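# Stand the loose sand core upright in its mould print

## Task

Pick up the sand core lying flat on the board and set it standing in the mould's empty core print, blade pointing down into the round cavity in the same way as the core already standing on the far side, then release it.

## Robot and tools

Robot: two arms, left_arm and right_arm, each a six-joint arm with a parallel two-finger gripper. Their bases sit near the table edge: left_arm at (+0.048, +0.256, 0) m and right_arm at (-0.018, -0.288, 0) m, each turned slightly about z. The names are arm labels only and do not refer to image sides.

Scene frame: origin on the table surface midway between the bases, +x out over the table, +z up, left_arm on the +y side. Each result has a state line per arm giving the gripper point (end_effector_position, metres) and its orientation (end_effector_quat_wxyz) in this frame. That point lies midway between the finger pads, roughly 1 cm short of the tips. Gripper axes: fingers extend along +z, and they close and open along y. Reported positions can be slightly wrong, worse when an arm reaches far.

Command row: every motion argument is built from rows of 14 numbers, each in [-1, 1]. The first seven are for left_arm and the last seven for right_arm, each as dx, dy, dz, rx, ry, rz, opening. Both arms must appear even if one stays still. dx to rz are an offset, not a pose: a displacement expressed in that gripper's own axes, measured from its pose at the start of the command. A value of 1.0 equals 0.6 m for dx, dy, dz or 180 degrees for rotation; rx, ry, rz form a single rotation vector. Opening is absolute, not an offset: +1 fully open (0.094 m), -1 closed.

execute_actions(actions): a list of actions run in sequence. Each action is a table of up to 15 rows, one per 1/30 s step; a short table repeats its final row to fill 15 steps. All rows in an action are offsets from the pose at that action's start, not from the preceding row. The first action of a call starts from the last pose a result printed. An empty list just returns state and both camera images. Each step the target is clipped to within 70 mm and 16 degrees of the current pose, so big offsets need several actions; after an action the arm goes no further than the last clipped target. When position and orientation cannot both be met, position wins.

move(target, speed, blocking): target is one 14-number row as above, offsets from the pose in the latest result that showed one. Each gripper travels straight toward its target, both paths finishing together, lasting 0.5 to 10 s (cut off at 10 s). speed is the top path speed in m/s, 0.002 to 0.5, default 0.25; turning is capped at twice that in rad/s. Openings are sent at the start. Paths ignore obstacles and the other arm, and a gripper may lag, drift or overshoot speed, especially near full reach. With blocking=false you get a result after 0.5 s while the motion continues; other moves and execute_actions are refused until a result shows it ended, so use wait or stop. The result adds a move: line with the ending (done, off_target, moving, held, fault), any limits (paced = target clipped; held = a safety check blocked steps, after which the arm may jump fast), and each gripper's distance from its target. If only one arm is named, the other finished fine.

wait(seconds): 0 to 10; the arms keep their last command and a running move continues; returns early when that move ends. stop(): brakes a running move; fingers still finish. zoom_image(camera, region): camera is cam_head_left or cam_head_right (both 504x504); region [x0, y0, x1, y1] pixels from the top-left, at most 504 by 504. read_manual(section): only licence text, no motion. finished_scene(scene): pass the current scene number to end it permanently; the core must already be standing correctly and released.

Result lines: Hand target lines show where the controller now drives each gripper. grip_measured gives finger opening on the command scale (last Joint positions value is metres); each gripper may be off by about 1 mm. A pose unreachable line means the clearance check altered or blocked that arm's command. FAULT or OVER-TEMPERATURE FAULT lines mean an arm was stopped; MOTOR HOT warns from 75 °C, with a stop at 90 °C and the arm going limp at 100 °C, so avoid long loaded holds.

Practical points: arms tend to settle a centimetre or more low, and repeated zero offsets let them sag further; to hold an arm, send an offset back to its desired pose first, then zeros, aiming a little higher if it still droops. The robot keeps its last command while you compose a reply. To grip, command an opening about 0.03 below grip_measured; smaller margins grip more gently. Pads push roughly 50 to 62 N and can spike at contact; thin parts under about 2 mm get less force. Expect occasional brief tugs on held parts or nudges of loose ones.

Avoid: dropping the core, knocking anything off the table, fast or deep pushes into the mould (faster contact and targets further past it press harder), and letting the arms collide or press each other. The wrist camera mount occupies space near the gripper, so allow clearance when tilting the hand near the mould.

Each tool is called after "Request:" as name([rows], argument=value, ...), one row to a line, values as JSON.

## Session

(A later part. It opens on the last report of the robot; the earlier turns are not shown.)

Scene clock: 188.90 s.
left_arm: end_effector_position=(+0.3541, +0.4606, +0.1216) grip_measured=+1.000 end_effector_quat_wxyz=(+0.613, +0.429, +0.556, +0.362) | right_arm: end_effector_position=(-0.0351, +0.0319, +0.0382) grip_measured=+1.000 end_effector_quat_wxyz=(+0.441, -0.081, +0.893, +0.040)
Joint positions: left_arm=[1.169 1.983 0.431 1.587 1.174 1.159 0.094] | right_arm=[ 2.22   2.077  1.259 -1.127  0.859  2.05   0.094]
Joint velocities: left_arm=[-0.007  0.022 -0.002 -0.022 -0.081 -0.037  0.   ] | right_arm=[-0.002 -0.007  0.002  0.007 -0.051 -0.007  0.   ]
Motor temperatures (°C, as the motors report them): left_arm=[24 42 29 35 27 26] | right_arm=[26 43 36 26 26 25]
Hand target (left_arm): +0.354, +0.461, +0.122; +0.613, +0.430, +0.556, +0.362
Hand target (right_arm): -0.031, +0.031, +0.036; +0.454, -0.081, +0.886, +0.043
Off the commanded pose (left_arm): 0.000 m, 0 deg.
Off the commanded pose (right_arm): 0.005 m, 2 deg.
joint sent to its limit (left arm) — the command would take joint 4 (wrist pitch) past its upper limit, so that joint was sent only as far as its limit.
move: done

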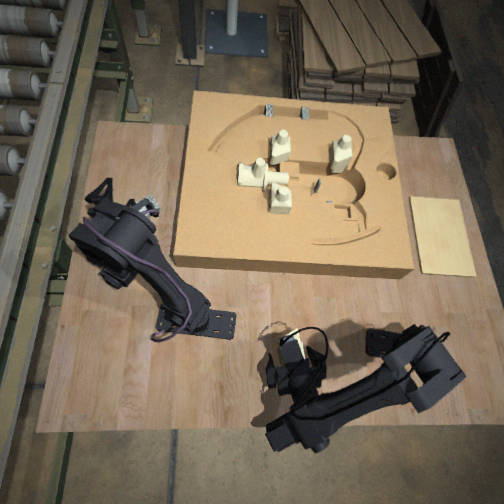

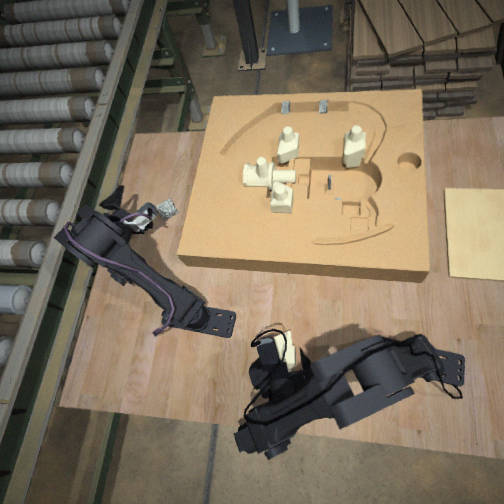

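Request:
move(target=[0,0,0,0,0,0,1, 0.011,0.005,-0.0225,0,0,0,1], speed=0.04)

Request:
zoom_image(camera="cam_head_right", region=[220, 300, 350, 430])

Scene clock: 193.97 s.
left_arm: end_effector_position=(+0.3541, +0.4606, +0.1216) grip_measured=+1.000 end_effector_quat_wxyz=(+0.613, +0.429, +0.556, +0.362) | right_arm: end_effector_position=(-0.0467, +0.0279, +0.0368) grip_measured=+1.000 end_effector_quat_wxyz=(+0.437, -0.083, +0.895, +0.037)
Joint positions: left_arm=[1.169 1.983 0.431 1.587 1.174 1.159 0.094] | right_arm=[ 2.252  2.093  1.281 -1.164  0.836  2.086  0.094]
Joint velocities: left_arm=[-0.022  0.032  0.002  0.007 -0.007  0.051  0.   ] | right_arm=[ 0.007  0.012 -0.032 -0.007 -0.051  0.066  0.   ]
Motor temperatures (°C, as the motors report them): left_arm=[24 42 29 35 27 26] | right_arm=[26 43 35 26 26 25]
Hand target (left_arm): +0.354, +0.461, +0.122; +0.613, +0.430, +0.556, +0.362
Hand target (right_arm): -0.050, +0.032, +0.041; +0.439, -0.082, +0.894, +0.041
Off the commanded pose (left_arm): 0.000 m, 0 deg.
Off the commanded pose (right_arm): 0.007 m, 1 deg.
joint sent to its limit (left arm) — the command would take joint 4 (wrist pitch) past its upper limit, so that joint was sent only as far as its limit.
joint sent to its limit (right arm) — the command would take joint 6 (wrist roll) past its upper limit, so that joint was sent only as far as its limit.
move: done

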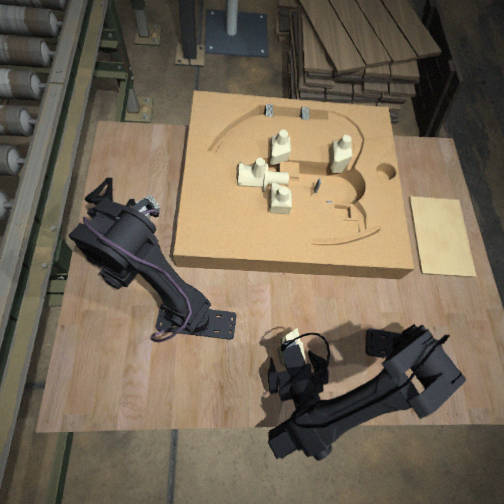

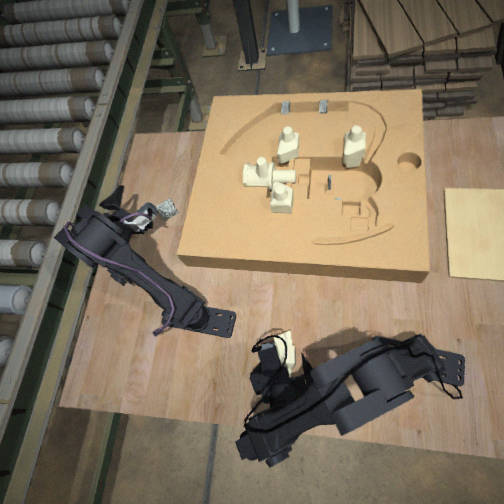

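Region (220, 300, 350, 430) of cam_head_right's 504x504 image, scaled by 3.877, with more detail than that image has.

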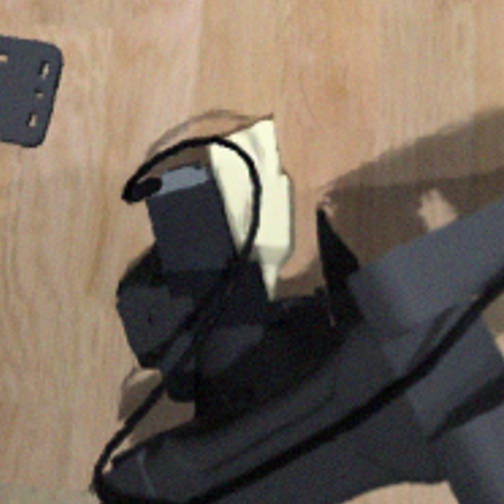

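Request:
execute_actions([
  [[0,0,0,0,0,0,1, -0.004,0.004,-0.004,0,0,0,0.9],[0,0,0,0,0,0,1, -0.004,0.004,-0.004,0,0,0,0.82],[0,0,0,0,0,0,1, -0.004,0.004,-0.004,0,0,0,0.75],[0,0,0,0,0,0,1, -0.004,0.004,-0.004,0,0,0,0.69],[0,0,0,0,0,0,1, -0.004,0.004,-0.004,0,0,0,0.64],[0,0,0,0,0,0,1, -0.004,0.004,-0.004,0,0,0,0.6],[0,0,0,0,0,0,1, -0.004,0.004,-0.004,0,0,0,0.56],[0,0,0,0,0,0,1, -0.004,0.004,-0.004,0,0,0,0.53],[0,0,0,0,0,0,1, -0.004,0.004,-0.004,0,0,0,0.5],[0,0,0,0,0,0,1, -0.004,0.004,-0.004,0,0,0,0.47],[0,0,0,0,0,0,1, -0.004,0.004,-0.004,0,0,0,0.44],[0,0,0,0,0,0,1, -0.004,0.004,-0.004,0,0,0,0.41],[0,0,0,0,0,0,1, -0.004,0.004,-0.004,0,0,0,0.39],[0,0,0,0,0,0,1, -0.004,0.004,-0.004,0,0,0,0.37],[0,0,0,0,0,0,1, -0.004,0.004,-0.004,0,0,0,0.35]],
  [[0,0,0,0,0,0,1, -0.004,0.004,-0.004,0,0,0,0.33],[0,0,0,0,0,0,1, -0.004,0.004,-0.004,0,0,0,0.31],[0,0,0,0,0,0,1, -0.004,0.004,-0.004,0,0,0,0.29],[0,0,0,0,0,0,1, -0.004,0.004,-0.004,0,0,0,0.27],[0,0,0,0,0,0,1, -0.004,0.004,-0.004,0,0,0,0.25],[0,0,0,0,0,0,1, -0.004,0.004,-0.004,0,0,0,0.235],[0,0,0,0,0,0,1, -0.004,0.004,-0.004,0,0,0,0.22],[0,0,0,0,0,0,1, -0.004,0.004,-0.004,0,0,0,0.205],[0,0,0,0,0,0,1, -0.004,0.004,-0.004,0,0,0,0.19],[0,0,0,0,0,0,1, -0.004,0.004,-0.004,0,0,0,0.18],[0,0,0,0,0,0,1, -0.004,0.004,-0.004,0,0,0,0.17],[0,0,0,0,0,0,1, -0.004,0.004,-0.004,0,0,0,0.16],[0,0,0,0,0,0,1, -0.004,0.004,-0.004,0,0,0,0.15]],
])

Request:
zoom_image(camera="cam_head_right", region=[220, 300, 350, 430])

Scene clock: 200.23 s.
left_arm: end_effector_position=(+0.3541, +0.4606, +0.1216) grip_measured=+1.000 end_effector_quat_wxyz=(+0.613, +0.429, +0.556, +0.362) | right_arm: end_effector_position=(-0.0473, +0.0258, +0.0356) grip_measured=+0.190 end_effector_quat_wxyz=(+0.433, -0.082, +0.897, +0.032)
Joint positions: left_arm=[1.169 1.983 0.431 1.587 1.174 1.159 0.094] | right_arm=[ 2.252  2.093  1.281 -1.169  0.823  2.089  0.056]
Joint velocities: left_arm=[ 0.017 -0.012 -0.002 -0.022 -0.037 -0.007  0.   ] | right_arm=[-0.007 -0.027 -0.022 -0.022 -0.022 -0.037 -0.   ]
Motor temperatures (°C, as the motors report them): left_arm=[24 42 29 35 27 26] | right_arm=[26 43 35 26 26 25]
Hand target (left_arm): +0.354, +0.461, +0.122; +0.613, +0.430, +0.556, +0.362
Hand target (right_arm): -0.048, +0.029, +0.040; +0.435, -0.082, +0.896, +0.034
Off the commanded pose (left_arm): 0.000 m, 0 deg.
Off the commanded pose (right_arm): 0.005 m, 0 deg.
joint sent to its limit (left arm) — the command would take joint 4 (wrist pitch) past its upper limit, so that joint was sent only as far as its limit.

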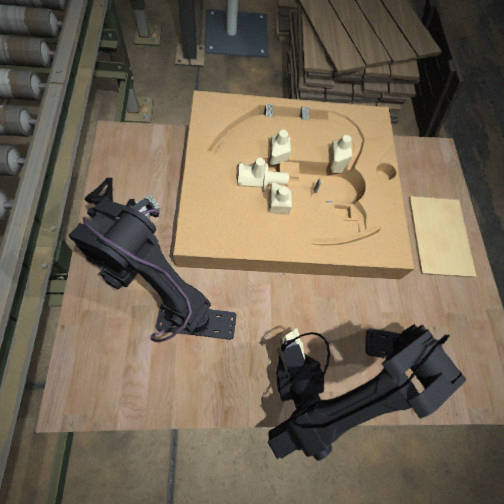

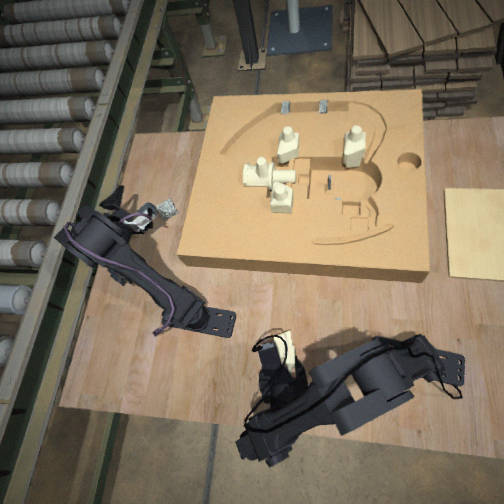

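Region (220, 300, 350, 430) of cam_head_right's 504x504 image, scaled by 3.877, with more detail than that image has.

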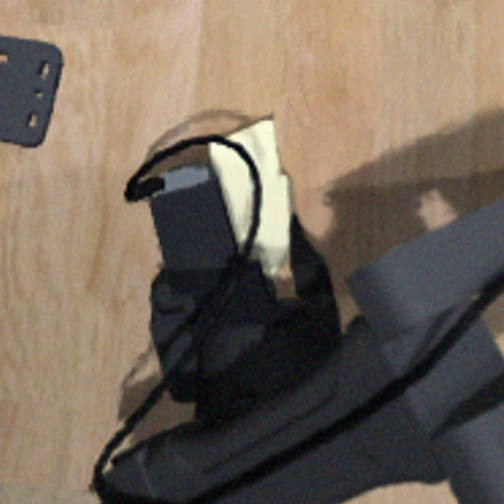

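Request:
move(target=[0,0,0,0,0,0,1, -0.07,0,-0.055,0,0.06,0,0.15], speed=0.1)

Scene clock: 206.00 s.
left_arm: end_effector_position=(+0.3541, +0.4606, +0.1216) grip_measured=+1.000 end_effector_quat_wxyz=(+0.613, +0.429, +0.556, +0.362) | right_arm: end_effector_position=(-0.0536, +0.0211, +0.0681) grip_measured=+0.190 end_effector_quat_wxyz=(+0.329, -0.083, +0.941, +0.009)
Joint positions: left_arm=[1.169 1.983 0.431 1.587 1.174 1.159 0.094] | right_arm=[ 2.188  1.929  1.324 -1.222  0.626  1.932  0.056]
Joint velocities: left_arm=[-0.017 -0.002 -0.022  0.007  0.007  0.007  0.   ] | right_arm=[-0.002 -0.002 -0.017 -0.007  0.007 -0.051  0.   ]
Motor temperatures (°C, as the motors report them): left_arm=[24 42 29 35 27 26] | right_arm=[26 44 35 26 26 25]
Hand target (left_arm): +0.354, +0.461, +0.122; +0.613, +0.430, +0.556, +0.362
Hand target (right_arm): -0.046, +0.027, +0.089; +0.347, -0.083, +0.934, +0.024
Off the commanded pose (left_arm): 0.000 m, 0 deg.
Off the commanded pose (right_arm): 0.023 m, 3 deg.
joint sent to its limit (left arm) — the command would take joint 4 (wrist pitch) past its upper limit, so that joint was sent only as far as its limit.
move: off_target (right_arm)

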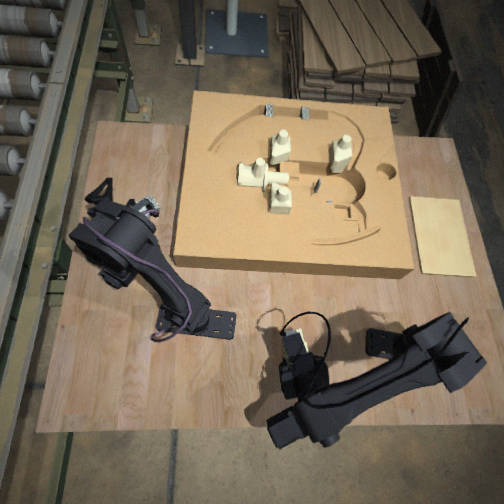

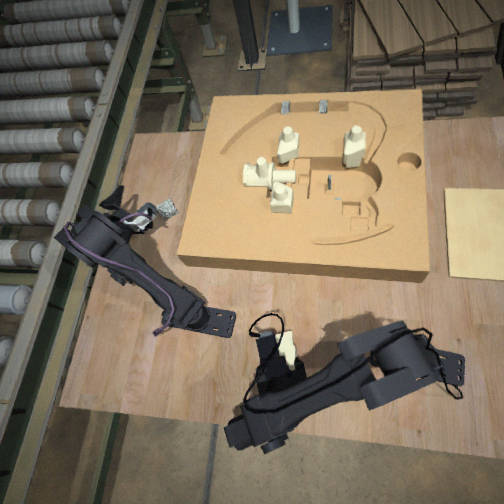

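Request:
move(target=[0,0,0,0,0,0,1, -0.0725,0.005,-0.0916,0,0.08,0,0.15], speed=0.15)

Scene clock: 208.73 s.
left_arm: end_effector_position=(+0.3541, +0.4606, +0.1216) grip_measured=+1.000 end_effector_quat_wxyz=(+0.613, +0.429, +0.556, +0.362) | right_arm: end_effector_position=(-0.0602, +0.0246, +0.1183) grip_measured=+0.190 end_effector_quat_wxyz=(+0.198, -0.085, +0.976, -0.018)
Joint positions: left_arm=[1.169 1.983 0.431 1.587 1.174 1.159 0.094] | right_arm=[ 2.074  1.842  1.519 -1.389  0.376  1.765  0.056]
Joint velocities: left_arm=[-0.002 -0.007 -0.022  0.007 -0.007  0.066  0.   ] | right_arm=[ 0.007  0.007 -0.002  0.051 -0.007 -0.022 -0.002]
Motor temperatures (°C, as the motors report them): left_arm=[24 42 29 35 27 26] | right_arm=[26 44 36 26 26 25]
Hand target (left_arm): +0.354, +0.461, +0.122; +0.613, +0.430, +0.556, +0.362
Hand target (right_arm): -0.053, +0.027, +0.138; +0.210, -0.083, +0.974, -0.001
Off the commanded pose (left_arm): 0.000 m, 0 deg.
Off the commanded pose (right_arm): 0.021 m, 2 deg.
joint sent to its limit (left arm) — the command would take joint 4 (wrist pitch) past its upper limit, so that joint was sent only as far as its limit.
move: off_target (right_arm)

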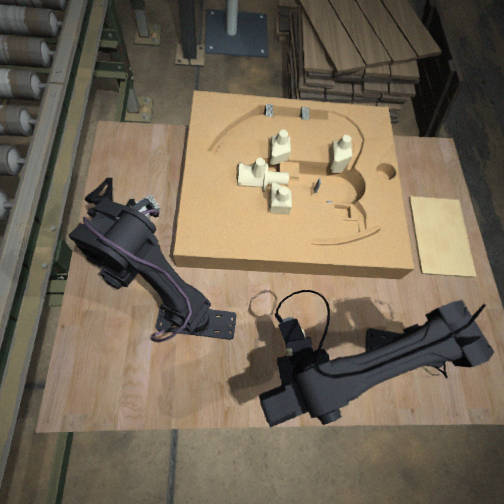

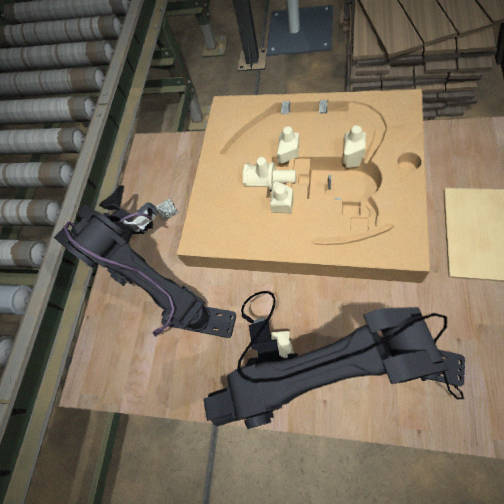

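Request:
move(target=[0,0,0,0,0,0,1, -0.0577,-0.001,-0.0066,-0.0238,0.345,0.0035,0.15], speed=0.3)

Scene clock: 214.80 s.
left_arm: end_effector_position=(+0.3541, +0.4606, +0.1216) grip_measured=+1.000 end_effector_quat_wxyz=(+0.613, +0.429, +0.556, +0.362) | right_arm: end_effector_position=(-0.0211, +0.0252, +0.1160) grip_measured=+0.190 end_effector_quat_wxyz=(-0.305, -0.066, +0.949, -0.038)
Joint positions: left_arm=[1.169 1.983 0.431 1.587 1.174 1.159 0.094] | right_arm=[ 1.442  1.96   1.578 -1.512 -0.543  1.051  0.056]
Joint velocities: left_arm=[-0.002 -0.002  0.002 -0.022 -0.066 -0.051  0.   ] | right_arm=[ 0.012  0.012 -0.007 -0.007 -0.095  0.007  0.   ]
Motor temperatures (°C, as the motors report them): left_arm=[24 42 29 36 27 26] | right_arm=[26 45 36 26 26 25]
Hand target (left_arm): +0.354, +0.461, +0.122; +0.613, +0.430, +0.556, +0.362
Hand target (right_arm): -0.027, +0.028, +0.132; -0.326, -0.064, +0.943, -0.027
Off the commanded pose (left_arm): 0.000 m, 0 deg.
Off the commanded pose (right_arm): 0.022 m, 4 deg.
joint sent to its limit (left arm) — the command would take joint 4 (wrist pitch) past its upper limit, so that joint was sent only as far as its limit.
move: off_target (right_arm)

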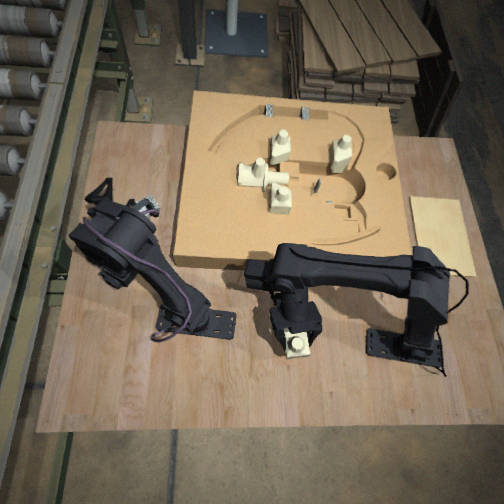

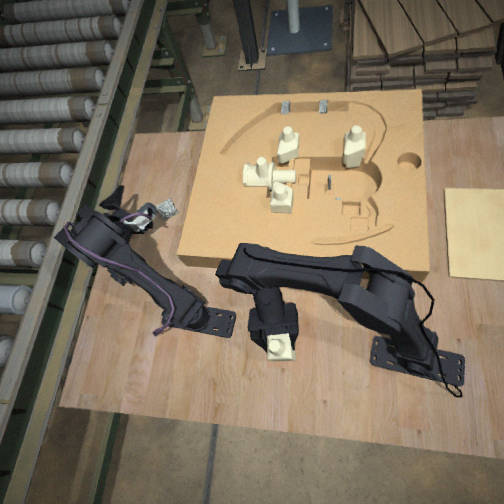

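Request:
zoom_image(camera="cam_head_left", region=[240, 290, 350, 400])

Request:
zoom_image(camera="cam_head_right", region=[230, 290, 340, 400])

Region (240, 290, 350, 400) of cam_head_left's 504x504 image, scaled by 4.582, with more detail than that image has.

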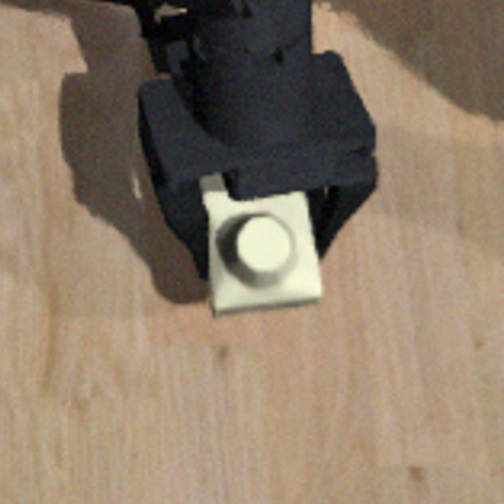

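Region (230, 290, 340, 400) of cam_head_right's 504x504 image, scaled by 4.582, with more detail than that image has.

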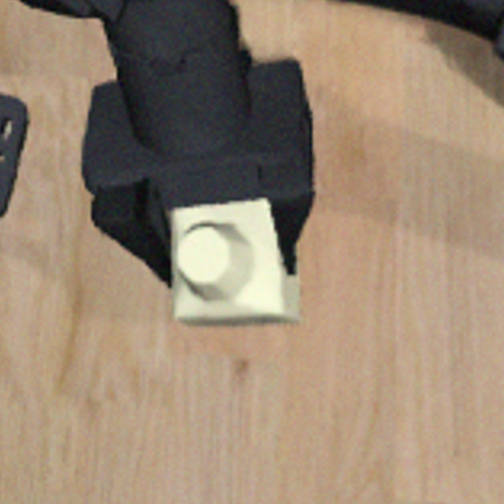

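Request:
move(target=[0,0,0,0,0,0,1, -0.03,0.002,0.04,-0.018,0.02,-0.006,0.15], speed=0.05)

Scene clock: 231.13 s.
left_arm: end_effector_position=(+0.3541, +0.4606, +0.1216) grip_measured=+1.000 end_effector_quat_wxyz=(+0.613, +0.429, +0.556, +0.362) | right_arm: end_effector_position=(-0.0147, +0.0265, +0.0809) grip_measured=+0.190 end_effector_quat_wxyz=(-0.311, -0.071, +0.948, -0.017)
Joint positions: left_arm=[1.169 1.983 0.431 1.587 1.174 1.159 0.094] | right_arm=[ 1.414  1.978  1.458 -1.36  -0.562  1.01   0.056]
Joint velocities: left_arm=[-0.002 -0.002 -0.012  0.007 -0.007  0.037  0.   ] | right_arm=[-0.002  0.002 -0.012 -0.037  0.037  0.007  0.   ]
Motor temperatures (°C, as the motors report them): left_arm=[24 42 29 36 27 26] | right_arm=[26 45 37 26 26 25]
Hand target (left_arm): +0.354, +0.461, +0.122; +0.613, +0.430, +0.556, +0.362
Hand target (right_arm): -0.021, +0.025, +0.086; -0.335, -0.064, +0.940, -0.011
Off the commanded pose (left_arm): 0.000 m, 0 deg.
Off the commanded pose (right_arm): 0.008 m, 3 deg.
joint sent to its limit (left arm) — the command would take joint 4 (wrist pitch) past its upper limit, so that joint was sent only as far as its limit.
move: off_target (right_arm)

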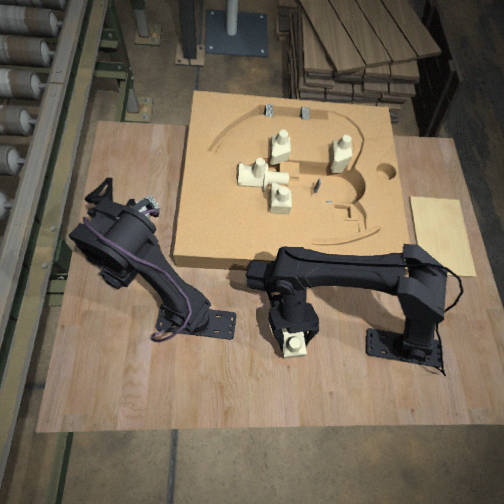

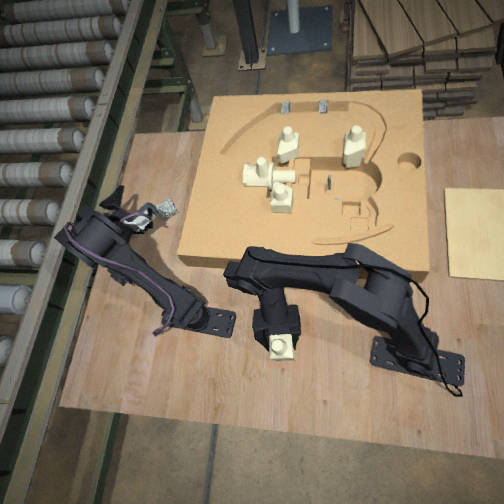

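Request:
move(target=[0,0,0,0,0,0,1, -0.0148,0,0.0202,0,0.015,0,0.15], speed=0.02)

Scene clock: 238.80 s.
left_arm: end_effector_position=(+0.3541, +0.4606, +0.1216) grip_measured=+1.000 end_effector_quat_wxyz=(+0.613, +0.429, +0.556, +0.362) | right_arm: end_effector_position=(-0.0098, +0.0288, +0.0707) grip_measured=+0.190 end_effector_quat_wxyz=(-0.312, -0.072, +0.947, -0.019)
Joint positions: left_arm=[1.169 1.983 0.431 1.587 1.174 1.159 0.094] | right_arm=[ 1.403  2.008  1.458 -1.341 -0.559  0.995  0.056]
Joint velocities: left_arm=[ 0.012  0.007 -0.007  0.007 -0.022  0.037  0.   ] | right_arm=[ 0.002  0.007 -0.002  0.022  0.022 -0.007  0.   ]
Motor temperatures (°C, as the motors report them): left_arm=[24 42 29 36 27 26] | right_arm=[26 44 36 26 26 25]
Hand target (left_arm): +0.354, +0.461, +0.122; +0.613, +0.430, +0.556, +0.362
Hand target (right_arm): -0.015, +0.026, +0.066; -0.333, -0.071, +0.940, -0.019
Off the commanded pose (left_arm): 0.000 m, 0 deg.
Off the commanded pose (right_arm): 0.007 m, 3 deg.
joint sent to its limit (left arm) — the command would take joint 4 (wrist pitch) past its upper limit, so that joint was sent only as far as its limit.
move: off_target (right_arm)

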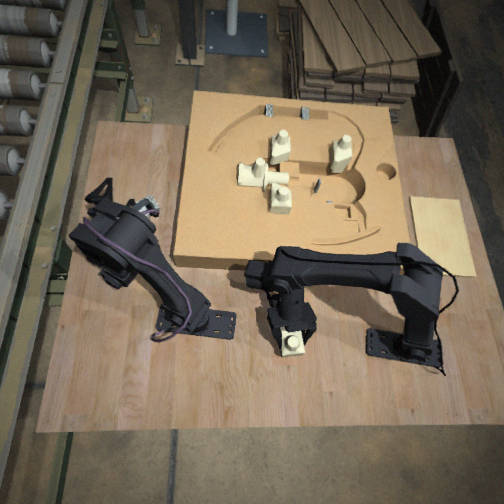

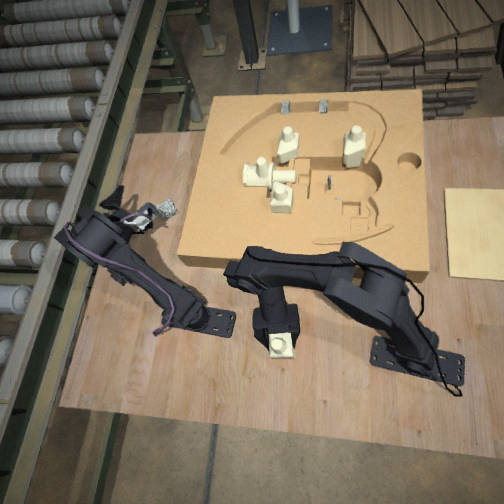

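Request:
move(target=[0,0,0,0,0,0,1, 0.004,0,0.003,0,-0.075,0,0.15], speed=0.1)

Scene clock: 244.30 s.
left_arm: end_effector_position=(+0.3541, +0.4606, +0.1216) grip_measured=+1.000 end_effector_quat_wxyz=(+0.613, +0.429, +0.556, +0.362) | right_arm: end_effector_position=(-0.0105, +0.0299, +0.0656) grip_measured=+0.190 end_effector_quat_wxyz=(-0.203, -0.073, +0.976, -0.019)
Joint positions: left_arm=[1.169 1.983 0.431 1.587 1.174 1.159 0.094] | right_arm=[ 1.501  1.91   1.392 -1.22  -0.376  1.156  0.056]
Joint velocities: left_arm=[-0.002 -0.007 -0.017  0.022  0.037 -0.051  0.   ] | right_arm=[-0.002 -0.017  0.007 -0.037 -0.081 -0.081 -0.001]
Motor temperatures (°C, as the motors report them): left_arm=[24 42 29 36 27 26] | right_arm=[26 44 35 25 26 25]
Hand target (left_arm): +0.354, +0.461, +0.122; +0.613, +0.430, +0.556, +0.362
Hand target (right_arm): -0.013, +0.029, +0.072; -0.200, -0.073, +0.977, -0.009
Off the commanded pose (left_arm): 0.000 m, 0 deg.
Off the commanded pose (right_arm): 0.006 m, 1 deg.
joint sent to its limit (left arm) — the command would take joint 4 (wrist pitch) past its upper limit, so that joint was sent only as far as its limit.
move: done

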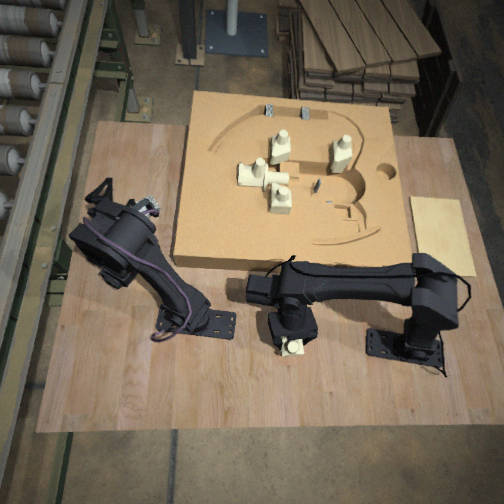

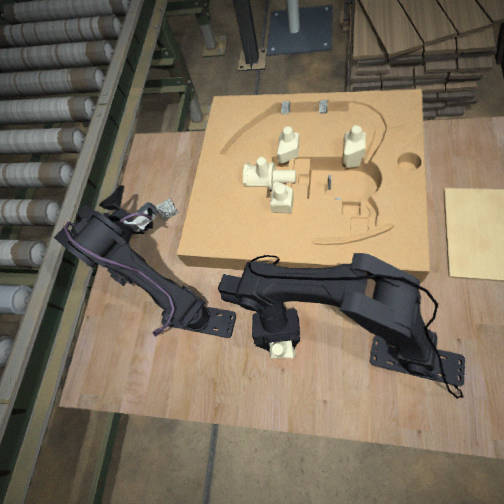

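Request:
move(target=[0,0,0,0,0,0,1, -0.008,0,0.018,0,0,0,0.15], speed=0.02)

Request:
zoom_image(camera="cam_head_right", region=[230, 290, 340, 400])

Scene clock: 246.73 s.
left_arm: end_effector_position=(+0.3541, +0.4606, +0.1216) grip_measured=+1.000 end_effector_quat_wxyz=(+0.613, +0.429, +0.556, +0.362) | right_arm: end_effector_position=(-0.0105, +0.0302, +0.0649) grip_measured=+0.190 end_effector_quat_wxyz=(-0.202, -0.072, +0.976, -0.018)
Joint positions: left_arm=[1.169 1.983 0.431 1.587 1.174 1.159 0.094] | right_arm=[ 1.501  1.91   1.389 -1.215 -0.376  1.159  0.056]
Joint velocities: left_arm=[ 0.002 -0.007  0.007 -0.095  0.007  0.007  0.   ] | right_arm=[ 0.002 -0.007 -0.002 -0.066  0.051 -0.037  0.   ]
Motor temperatures (°C, as the motors report them): left_arm=[24 42 29 36 27 26] | right_arm=[26 45 35 25 26 25]
Hand target (left_arm): +0.354, +0.461, +0.122; +0.613, +0.430, +0.556, +0.362
Hand target (right_arm): -0.011, +0.029, +0.054; -0.203, -0.073, +0.976, -0.019
Off the commanded pose (left_arm): 0.000 m, 0 deg.
Off the commanded pose (right_arm): 0.011 m, 0 deg.
joint sent to its limit (left arm) — the command would take joint 4 (wrist pitch) past its upper limit, so that joint was sent only as far as its limit.
move: off_target (right_arm)

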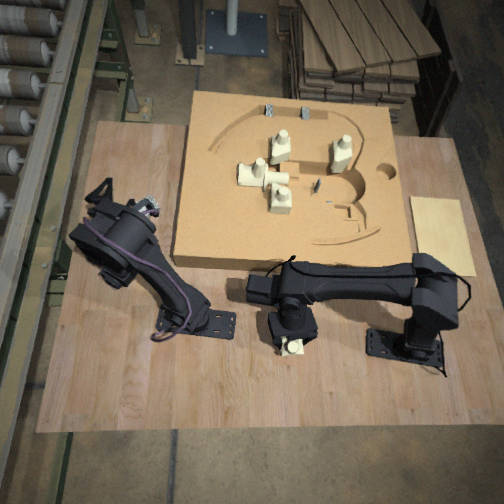

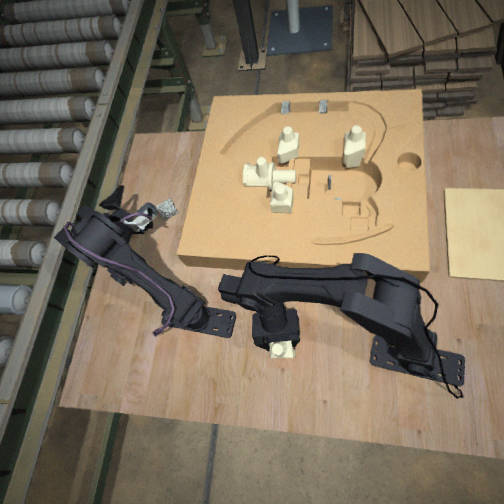

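Region (230, 290, 340, 400) of cam_head_right's 504x504 image, scaled by 4.582, with more detail than that image has.

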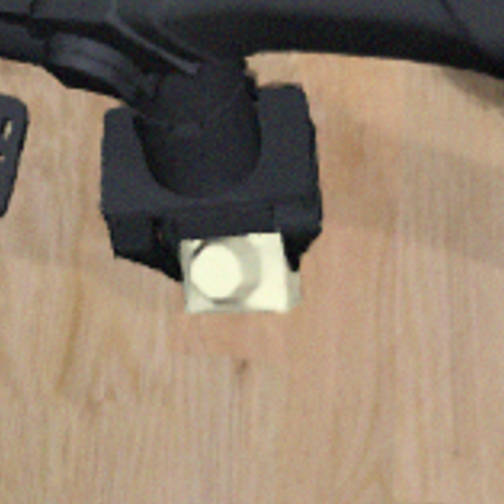

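Request:
execute_actions([
  [[0,0,0,0,0,0,1, 0.003,0,-0.008,0,0,0,0.15],[0,0,0,0,0,0,1, 0.003,0,-0.008,0,0,0,0.15],[0,0,0,0,0,0,1, 0.003,0,-0.008,0,0,0,0.16],[0,0,0,0,0,0,1, 0.003,0,-0.008,0,0,0,0.17],[0,0,0,0,0,0,1, 0.003,0,-0.008,0,0,0,0.18],[0,0,0,0,0,0,1, 0.003,0,-0.008,0,0,0,0.185],[0,0,0,0,0,0,1, 0.003,0,-0.008,0,0,0,0.19],[0,0,0,0,0,0,1, 0.003,0,-0.008,0,0,0,0.195],[0,0,0,0,0,0,1, 0.003,0,-0.008,0,0,0,0.2],[0,0,0,0,0,0,1, 0.003,0,-0.008,0,0,0,0.21],[0,0,0,0,0,0,1, 0.003,0,-0.008,0,0,0,0.23],[0,0,0,0,0,0,1, 0.003,0,-0.008,0,0,0,0.26],[0,0,0,0,0,0,1, 0.003,0,-0.008,0,0,0,0.3],[0,0,0,0,0,0,1, 0.003,0,-0.008,0,0,0,0.35],[0,0,0,0,0,0,1, 0.003,0,-0.008,0,0,0,0.4]],
])

Request:
zoom_image(camera="cam_head_right", region=[230, 290, 340, 400])

Scene clock: 250.63 s.
left_arm: end_effector_position=(+0.3541, +0.4606, +0.1216) grip_measured=+1.000 end_effector_quat_wxyz=(+0.613, +0.429, +0.556, +0.362) | right_arm: end_effector_position=(-0.0107, +0.0295, +0.0650) grip_measured=+0.374 end_effector_quat_wxyz=(-0.203, -0.072, +0.976, -0.019)
Joint positions: left_arm=[1.169 1.983 0.431 1.587 1.174 1.159 0.094] | right_arm=[ 1.501  1.91   1.389 -1.218 -0.376  1.159  0.065]
Joint velocities: left_arm=[-0.017 -0.002 -0.007 -0.095  0.007 -0.007  0.   ] | right_arm=[-0.012  0.007 -0.012  0.022  0.037 -0.007  0.049]
Motor temperatures (°C, as the motors report them): left_arm=[24 42 29 36 27 26] | right_arm=[26 44 35 25 26 25]
Hand target (left_arm): +0.354, +0.461, +0.122; +0.613, +0.430, +0.556, +0.362
Hand target (right_arm): -0.010, +0.030, +0.070; -0.202, -0.072, +0.976, -0.018
Off the commanded pose (left_arm): 0.000 m, 0 deg.
Off the commanded pose (right_arm): 0.005 m, 0 deg.
joint sent to its limit (left arm) — the command would take joint 4 (wrist pitch) past its upper limit, so that joint was sent only as far as its limit.

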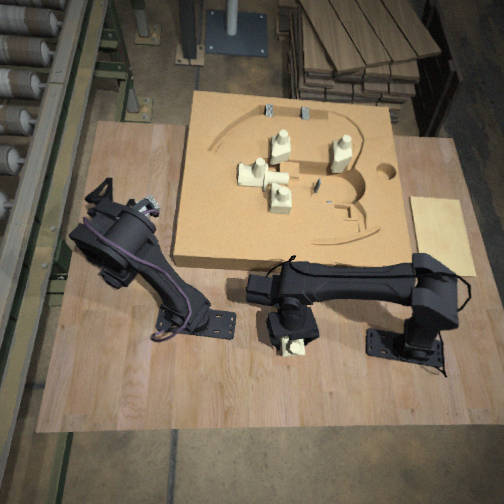

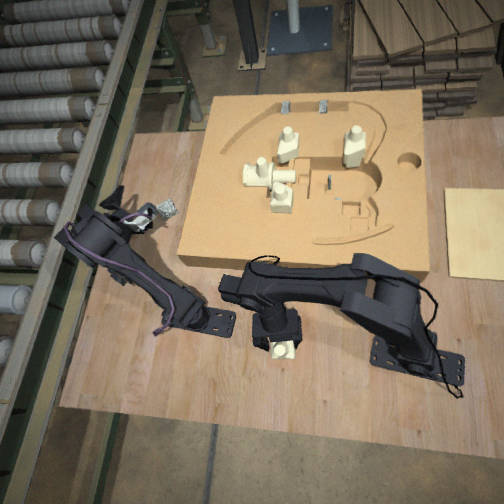

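Region (230, 290, 340, 400) of cam_head_right's 504x504 image, scaled by 4.582, with more detail than that image has.

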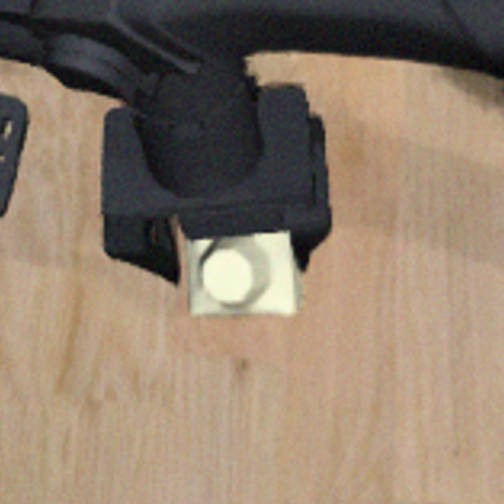

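Request:
wait(seconds=0.3)

Request:
zoom_image(camera="cam_head_right", region=[230, 290, 340, 400])

Request:
zoom_image(camera="cam_head_left", region=[240, 290, 350, 400])

Scene clock: 252.10 s.
left_arm: end_effector_position=(+0.3541, +0.4606, +0.1216) grip_measured=+1.000 end_effector_quat_wxyz=(+0.613, +0.429, +0.556, +0.362) | right_arm: end_effector_position=(-0.0107, +0.0284, +0.0651) grip_measured=+0.399 end_effector_quat_wxyz=(-0.203, -0.072, +0.976, -0.022)
Joint positions: left_arm=[1.169 1.983 0.431 1.587 1.174 1.159 0.094] | right_arm=[ 1.501  1.91   1.389 -1.223 -0.374  1.158  0.066]
Joint velocities: left_arm=[ 0.002  0.017 -0.007  0.037  0.11  -0.007  0.   ] | right_arm=[-0.017  0.007  0.002 -0.022  0.022 -0.095 -0.002]
Motor temperatures (°C, as the motors report them): left_arm=[24 42 29 36 27 26] | right_arm=[26 44 35 25 26 25]
Hand target (left_arm): +0.354, +0.461, +0.122; +0.613, +0.430, +0.556, +0.362
Hand target (right_arm): -0.010, +0.030, +0.070; -0.202, -0.072, +0.977, -0.018
Off the commanded pose (left_arm): 0.000 m, 0 deg.
Off the commanded pose (right_arm): 0.005 m, 0 deg.
wait: 0.30 s; at rest from the start

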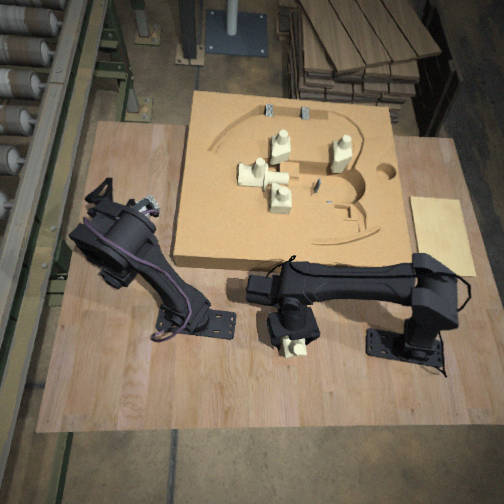

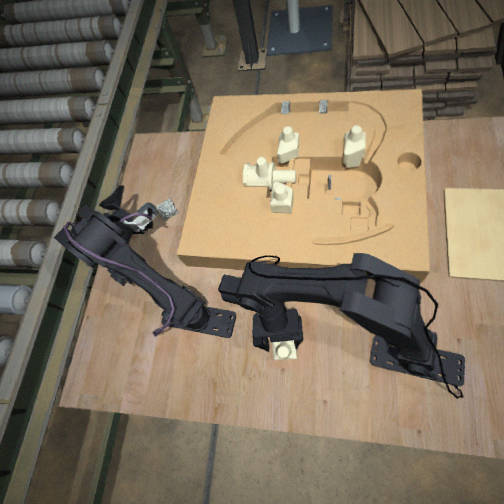

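Region (230, 290, 340, 400) of cam_head_right's 504x504 image, scaled by 4.582, with more detail than that image has.

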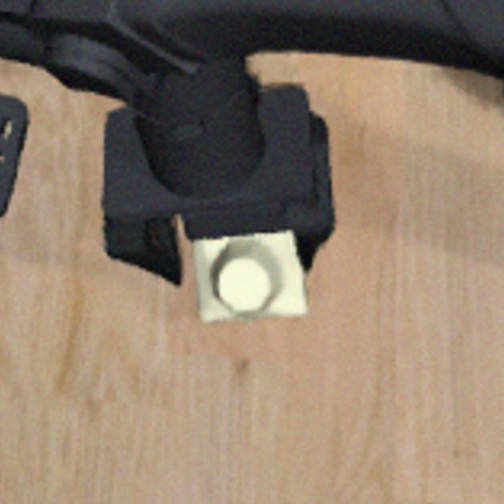

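Region (240, 290, 350, 400) of cam_head_left's 504x504 image, scaled by 4.582, with more detail than that image has.

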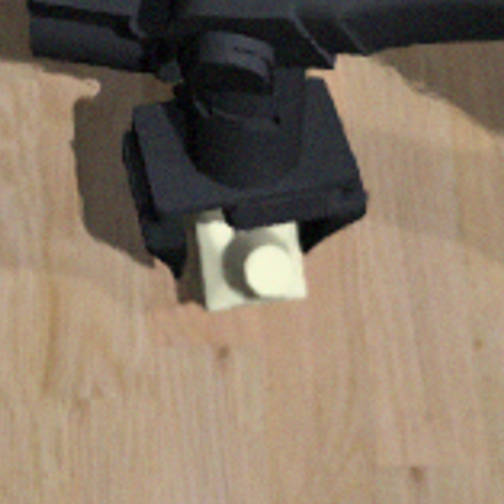

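Request:
execute_actions([
  [[0,0,0,0,0,0,1, 0.003,0,-0.008,0,0,0,0.37],[0,0,0,0,0,0,1, 0.003,0,-0.008,0,0,0,0.34],[0,0,0,0,0,0,1, 0.003,0,-0.008,0,0,0,0.31],[0,0,0,0,0,0,1, 0.003,0,-0.008,0,0,0,0.28],[0,0,0,0,0,0,1, 0.003,0,-0.008,0,0,0,0.26],[0,0,0,0,0,0,1, 0.003,0,-0.008,0,0,0,0.24],[0,0,0,0,0,0,1, 0.003,0,-0.008,0,0,0,0.22],[0,0,0,0,0,0,1, 0.003,0,-0.008,0,0,0,0.2],[0,0,0,0,0,0,1, 0.003,0,-0.008,0,0,0,0.185],[0,0,0,0,0,0,1, 0.003,0,-0.008,0,0,0,0.17],[0,0,0,0,0,0,1, 0.003,0,-0.008,0,0,0,0.16],[0,0,0,0,0,0,1, 0.003,0,-0.008,0,0,0,0.15]],
])

Request:
zoom_image(camera="cam_head_right", region=[230, 290, 340, 400])

Request:
zoom_image(camera="cam_head_left", region=[240, 290, 350, 400])

Scene clock: 255.63 s.
left_arm: end_effector_position=(+0.3541, +0.4606, +0.1216) grip_measured=+1.000 end_effector_quat_wxyz=(+0.613, +0.429, +0.556, +0.362) | right_arm: end_effector_position=(-0.0108, +0.0251, +0.0655) grip_measured=+0.170 end_effector_quat_wxyz=(-0.203, -0.070, +0.976, -0.029)
Joint positions: left_arm=[1.169 1.983 0.431 1.587 1.174 1.159 0.094] | right_arm=[ 1.501  1.91   1.389 -1.236 -0.371  1.158  0.055]
Joint velocities: left_arm=[-0.007  0.027 -0.012 -0.007  0.051  0.022  0.   ] | right_arm=[-0.017  0.002 -0.002 -0.066 -0.007  0.051  0.   ]
Motor temperatures (°C, as the motors report them): left_arm=[24 42 29 36 27 26] | right_arm=[26 44 35 25 26 25]
Hand target (left_arm): +0.354, +0.461, +0.122; +0.613, +0.430, +0.556, +0.362
Hand target (right_arm): -0.010, +0.029, +0.070; -0.203, -0.072, +0.976, -0.022
Off the commanded pose (left_arm): 0.000 m, 0 deg.
Off the commanded pose (right_arm): 0.006 m, 1 deg.
joint sent to its limit (left arm) — the command would take joint 4 (wrist pitch) past its upper limit, so that joint was sent only as far as its limit.

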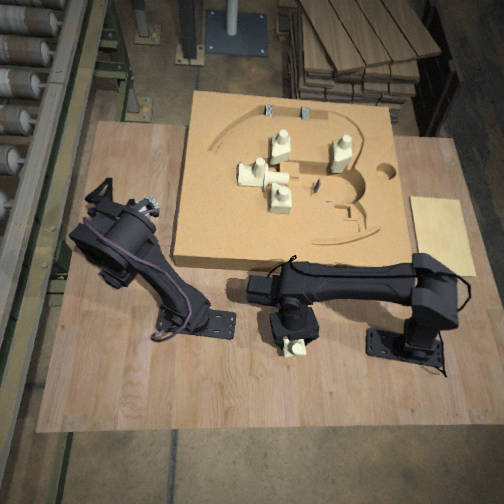

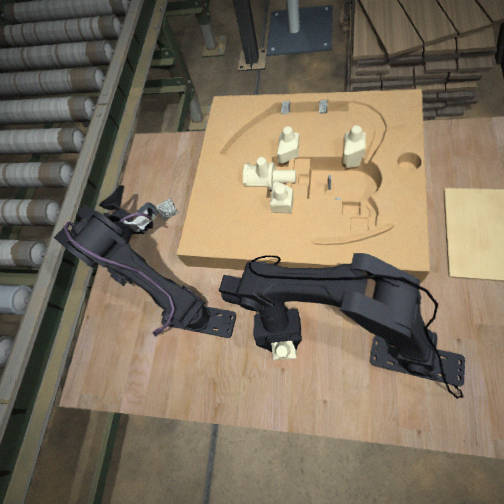

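Region (230, 290, 340, 400) of cam_head_right's 504x504 image, scaled by 4.582, with more detail than that image has.

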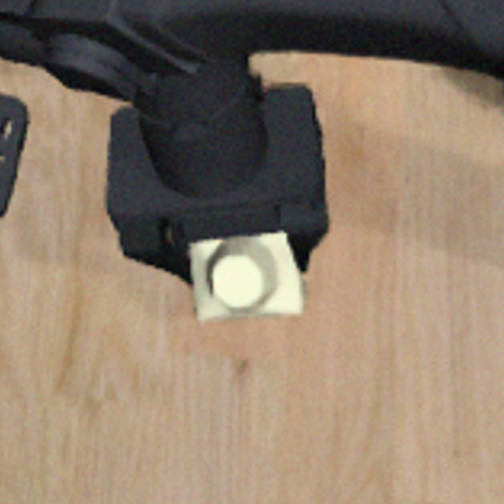

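Region (240, 290, 350, 400) of cam_head_left's 504x504 image, scaled by 4.582, with more detail than that image has.

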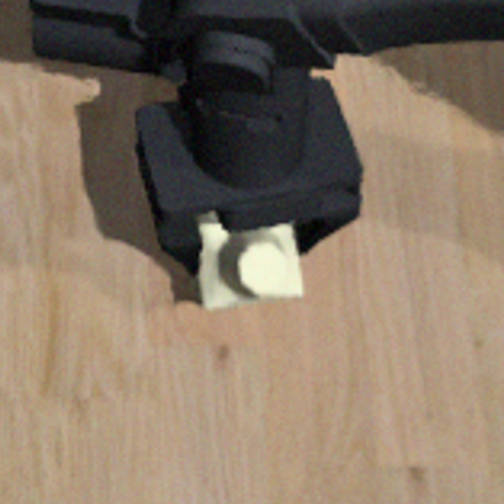

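Request:
execute_actions([
  [[0,0,0,0,0,0,1, 0.003,-0.004,-0.006,0,0,0,0.2],[0,0,0,0,0,0,1, 0.003,-0.004,-0.004,0,0,0,0.25],[0,0,0,0,0,0,1, 0.003,-0.004,-0.002,0,0,0,0.3],[0,0,0,0,0,0,1, 0.004,-0.004,0.0,0,0,0,0.34],[0,0,0,0,0,0,1, 0.005,-0.004,0.003,0,0,0,0.36],[0,0,0,0,0,0,1, 0.006,-0.004,0.006,0,0,0,0.36],[0,0,0,0,0,0,1, 0.007,-0.004,0.009,0,0,0,0.36],[0,0,0,0,0,0,1, 0.008,-0.004,0.012,0,0,0,0.36],[0,0,0,0,0,0,1, 0.009,-0.004,0.015,0,0,0,0.36],[0,0,0,0,0,0,1, 0.01,-0.004,0.017,0,0,0,0.36],[0,0,0,0,0,0,1, 0.01,-0.004,0.018,0,0,0,0.36]],
])

Request:
zoom_image(camera="cam_head_right", region=[230, 290, 340, 400])

Scene clock: 269.80 s.
left_arm: end_effector_position=(+0.3541, +0.4606, +0.1216) grip_measured=+1.000 end_effector_quat_wxyz=(+0.613, +0.429, +0.556, +0.362) | right_arm: end_effector_position=(-0.0177, +0.0202, +0.0580) grip_measured=+0.359 end_effector_quat_wxyz=(-0.204, -0.071, +0.976, -0.037)
Joint positions: left_arm=[1.169 1.983 0.431 1.587 1.174 1.159 0.094] | right_arm=[ 1.519  1.91   1.357 -1.215 -0.371  1.173  0.064]
Joint velocities: left_arm=[ 0.012  0.002  0.007 -0.066 -0.037  0.007  0.   ] | right_arm=[ 0.002  0.007 -0.017  0.022  0.066 -0.007  0.   ]
Motor temperatures (°C, as the motors report them): left_arm=[24 42 29 36 27 26] | right_arm=[26 44 35 25 26 25]
Hand target (left_arm): +0.354, +0.461, +0.122; +0.613, +0.430, +0.556, +0.362
Hand target (right_arm): -0.020, +0.021, +0.058; -0.204, -0.071, +0.976, -0.029
Off the commanded pose (left_arm): 0.000 m, 0 deg.
Off the commanded pose (right_arm): 0.003 m, 1 deg.
joint sent to its limit (left arm) — the command would take joint 4 (wrist pitch) past its upper limit, so that joint was sent only as far as its limit.

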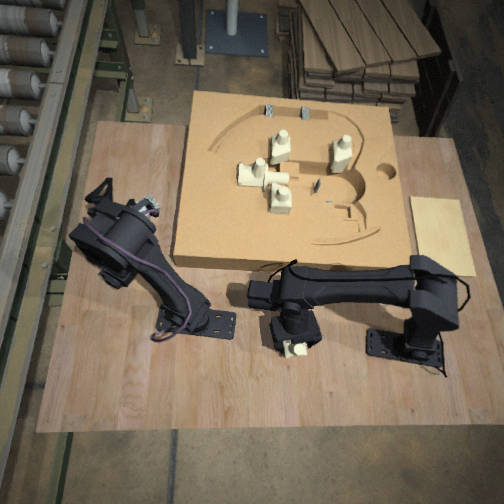

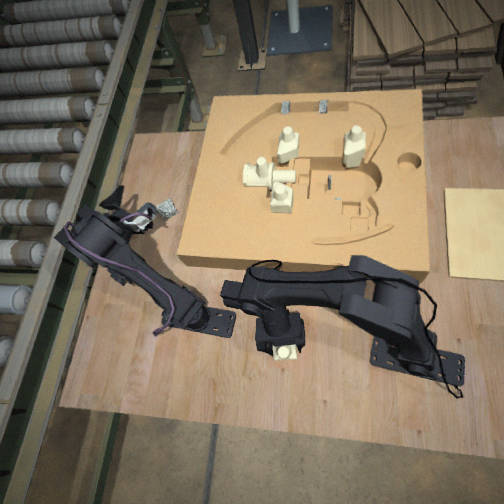

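Region (230, 290, 340, 400) of cam_head_right's 504x504 image, scaled by 4.582, with more detail than that image has.

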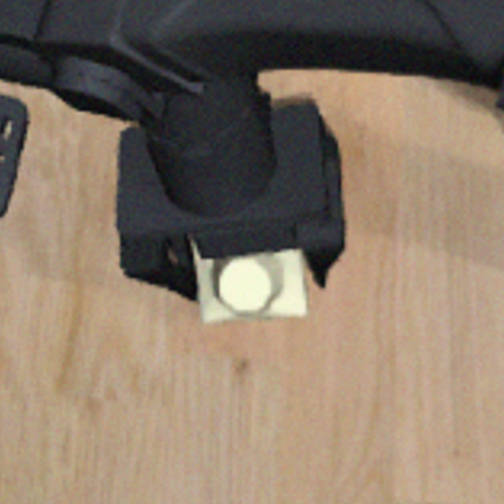

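Request:
move(target=[0,0,0,0,0,0,1, 0.027,-0.003,-0.061,0,0,0,1], speed=0.08)

Scene clock: 281.20 s.
left_arm: end_effector_position=(+0.3541, +0.4606, +0.1216) grip_measured=+1.000 end_effector_quat_wxyz=(+0.613, +0.429, +0.556, +0.362) | right_arm: end_effector_position=(-0.0186, +0.0162, +0.0872) grip_measured=+1.000 end_effector_quat_wxyz=(-0.207, -0.067, +0.975, -0.050)
Joint positions: left_arm=[1.169 1.983 0.431 1.587 1.174 1.159 0.094] | right_arm=[ 1.519  1.889  1.443 -1.347 -0.371  1.177  0.094]
Joint velocities: left_arm=[-0.012 -0.022  0.017 -0.007 -0.022 -0.037  0.   ] | right_arm=[ 0.017 -0.017 -0.002 -0.022 -0.007 -0.081  0.   ]
Motor temperatures (°C, as the motors report them): left_arm=[24 42 29 36 27 26] | right_arm=[26 45 35 25 26 25]
Hand target (left_arm): +0.354, +0.461, +0.122; +0.613, +0.430, +0.556, +0.362
Hand target (right_arm): -0.017, +0.020, +0.098; -0.204, -0.071, +0.976, -0.038
Off the commanded pose (left_arm): 0.000 m, 0 deg.
Off the commanded pose (right_arm): 0.012 m, 2 deg.
joint sent to its limit (left arm) — the command would take joint 4 (wrist pitch) past its upper limit, so that joint was sent only as far as its limit.
move: off_target (right_arm)

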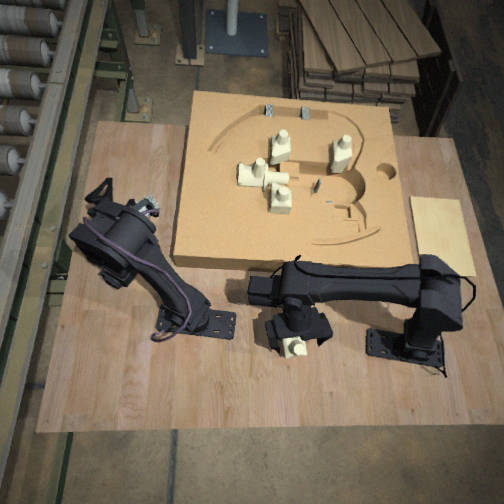

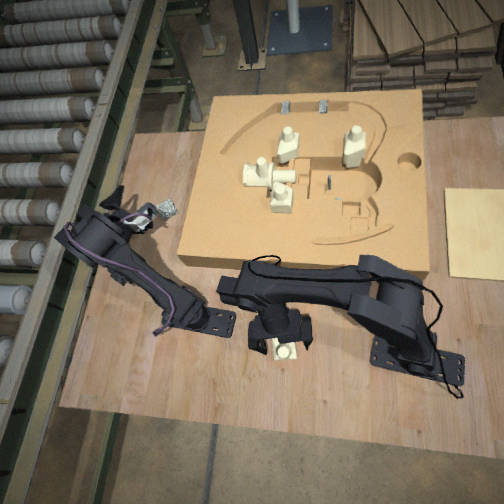

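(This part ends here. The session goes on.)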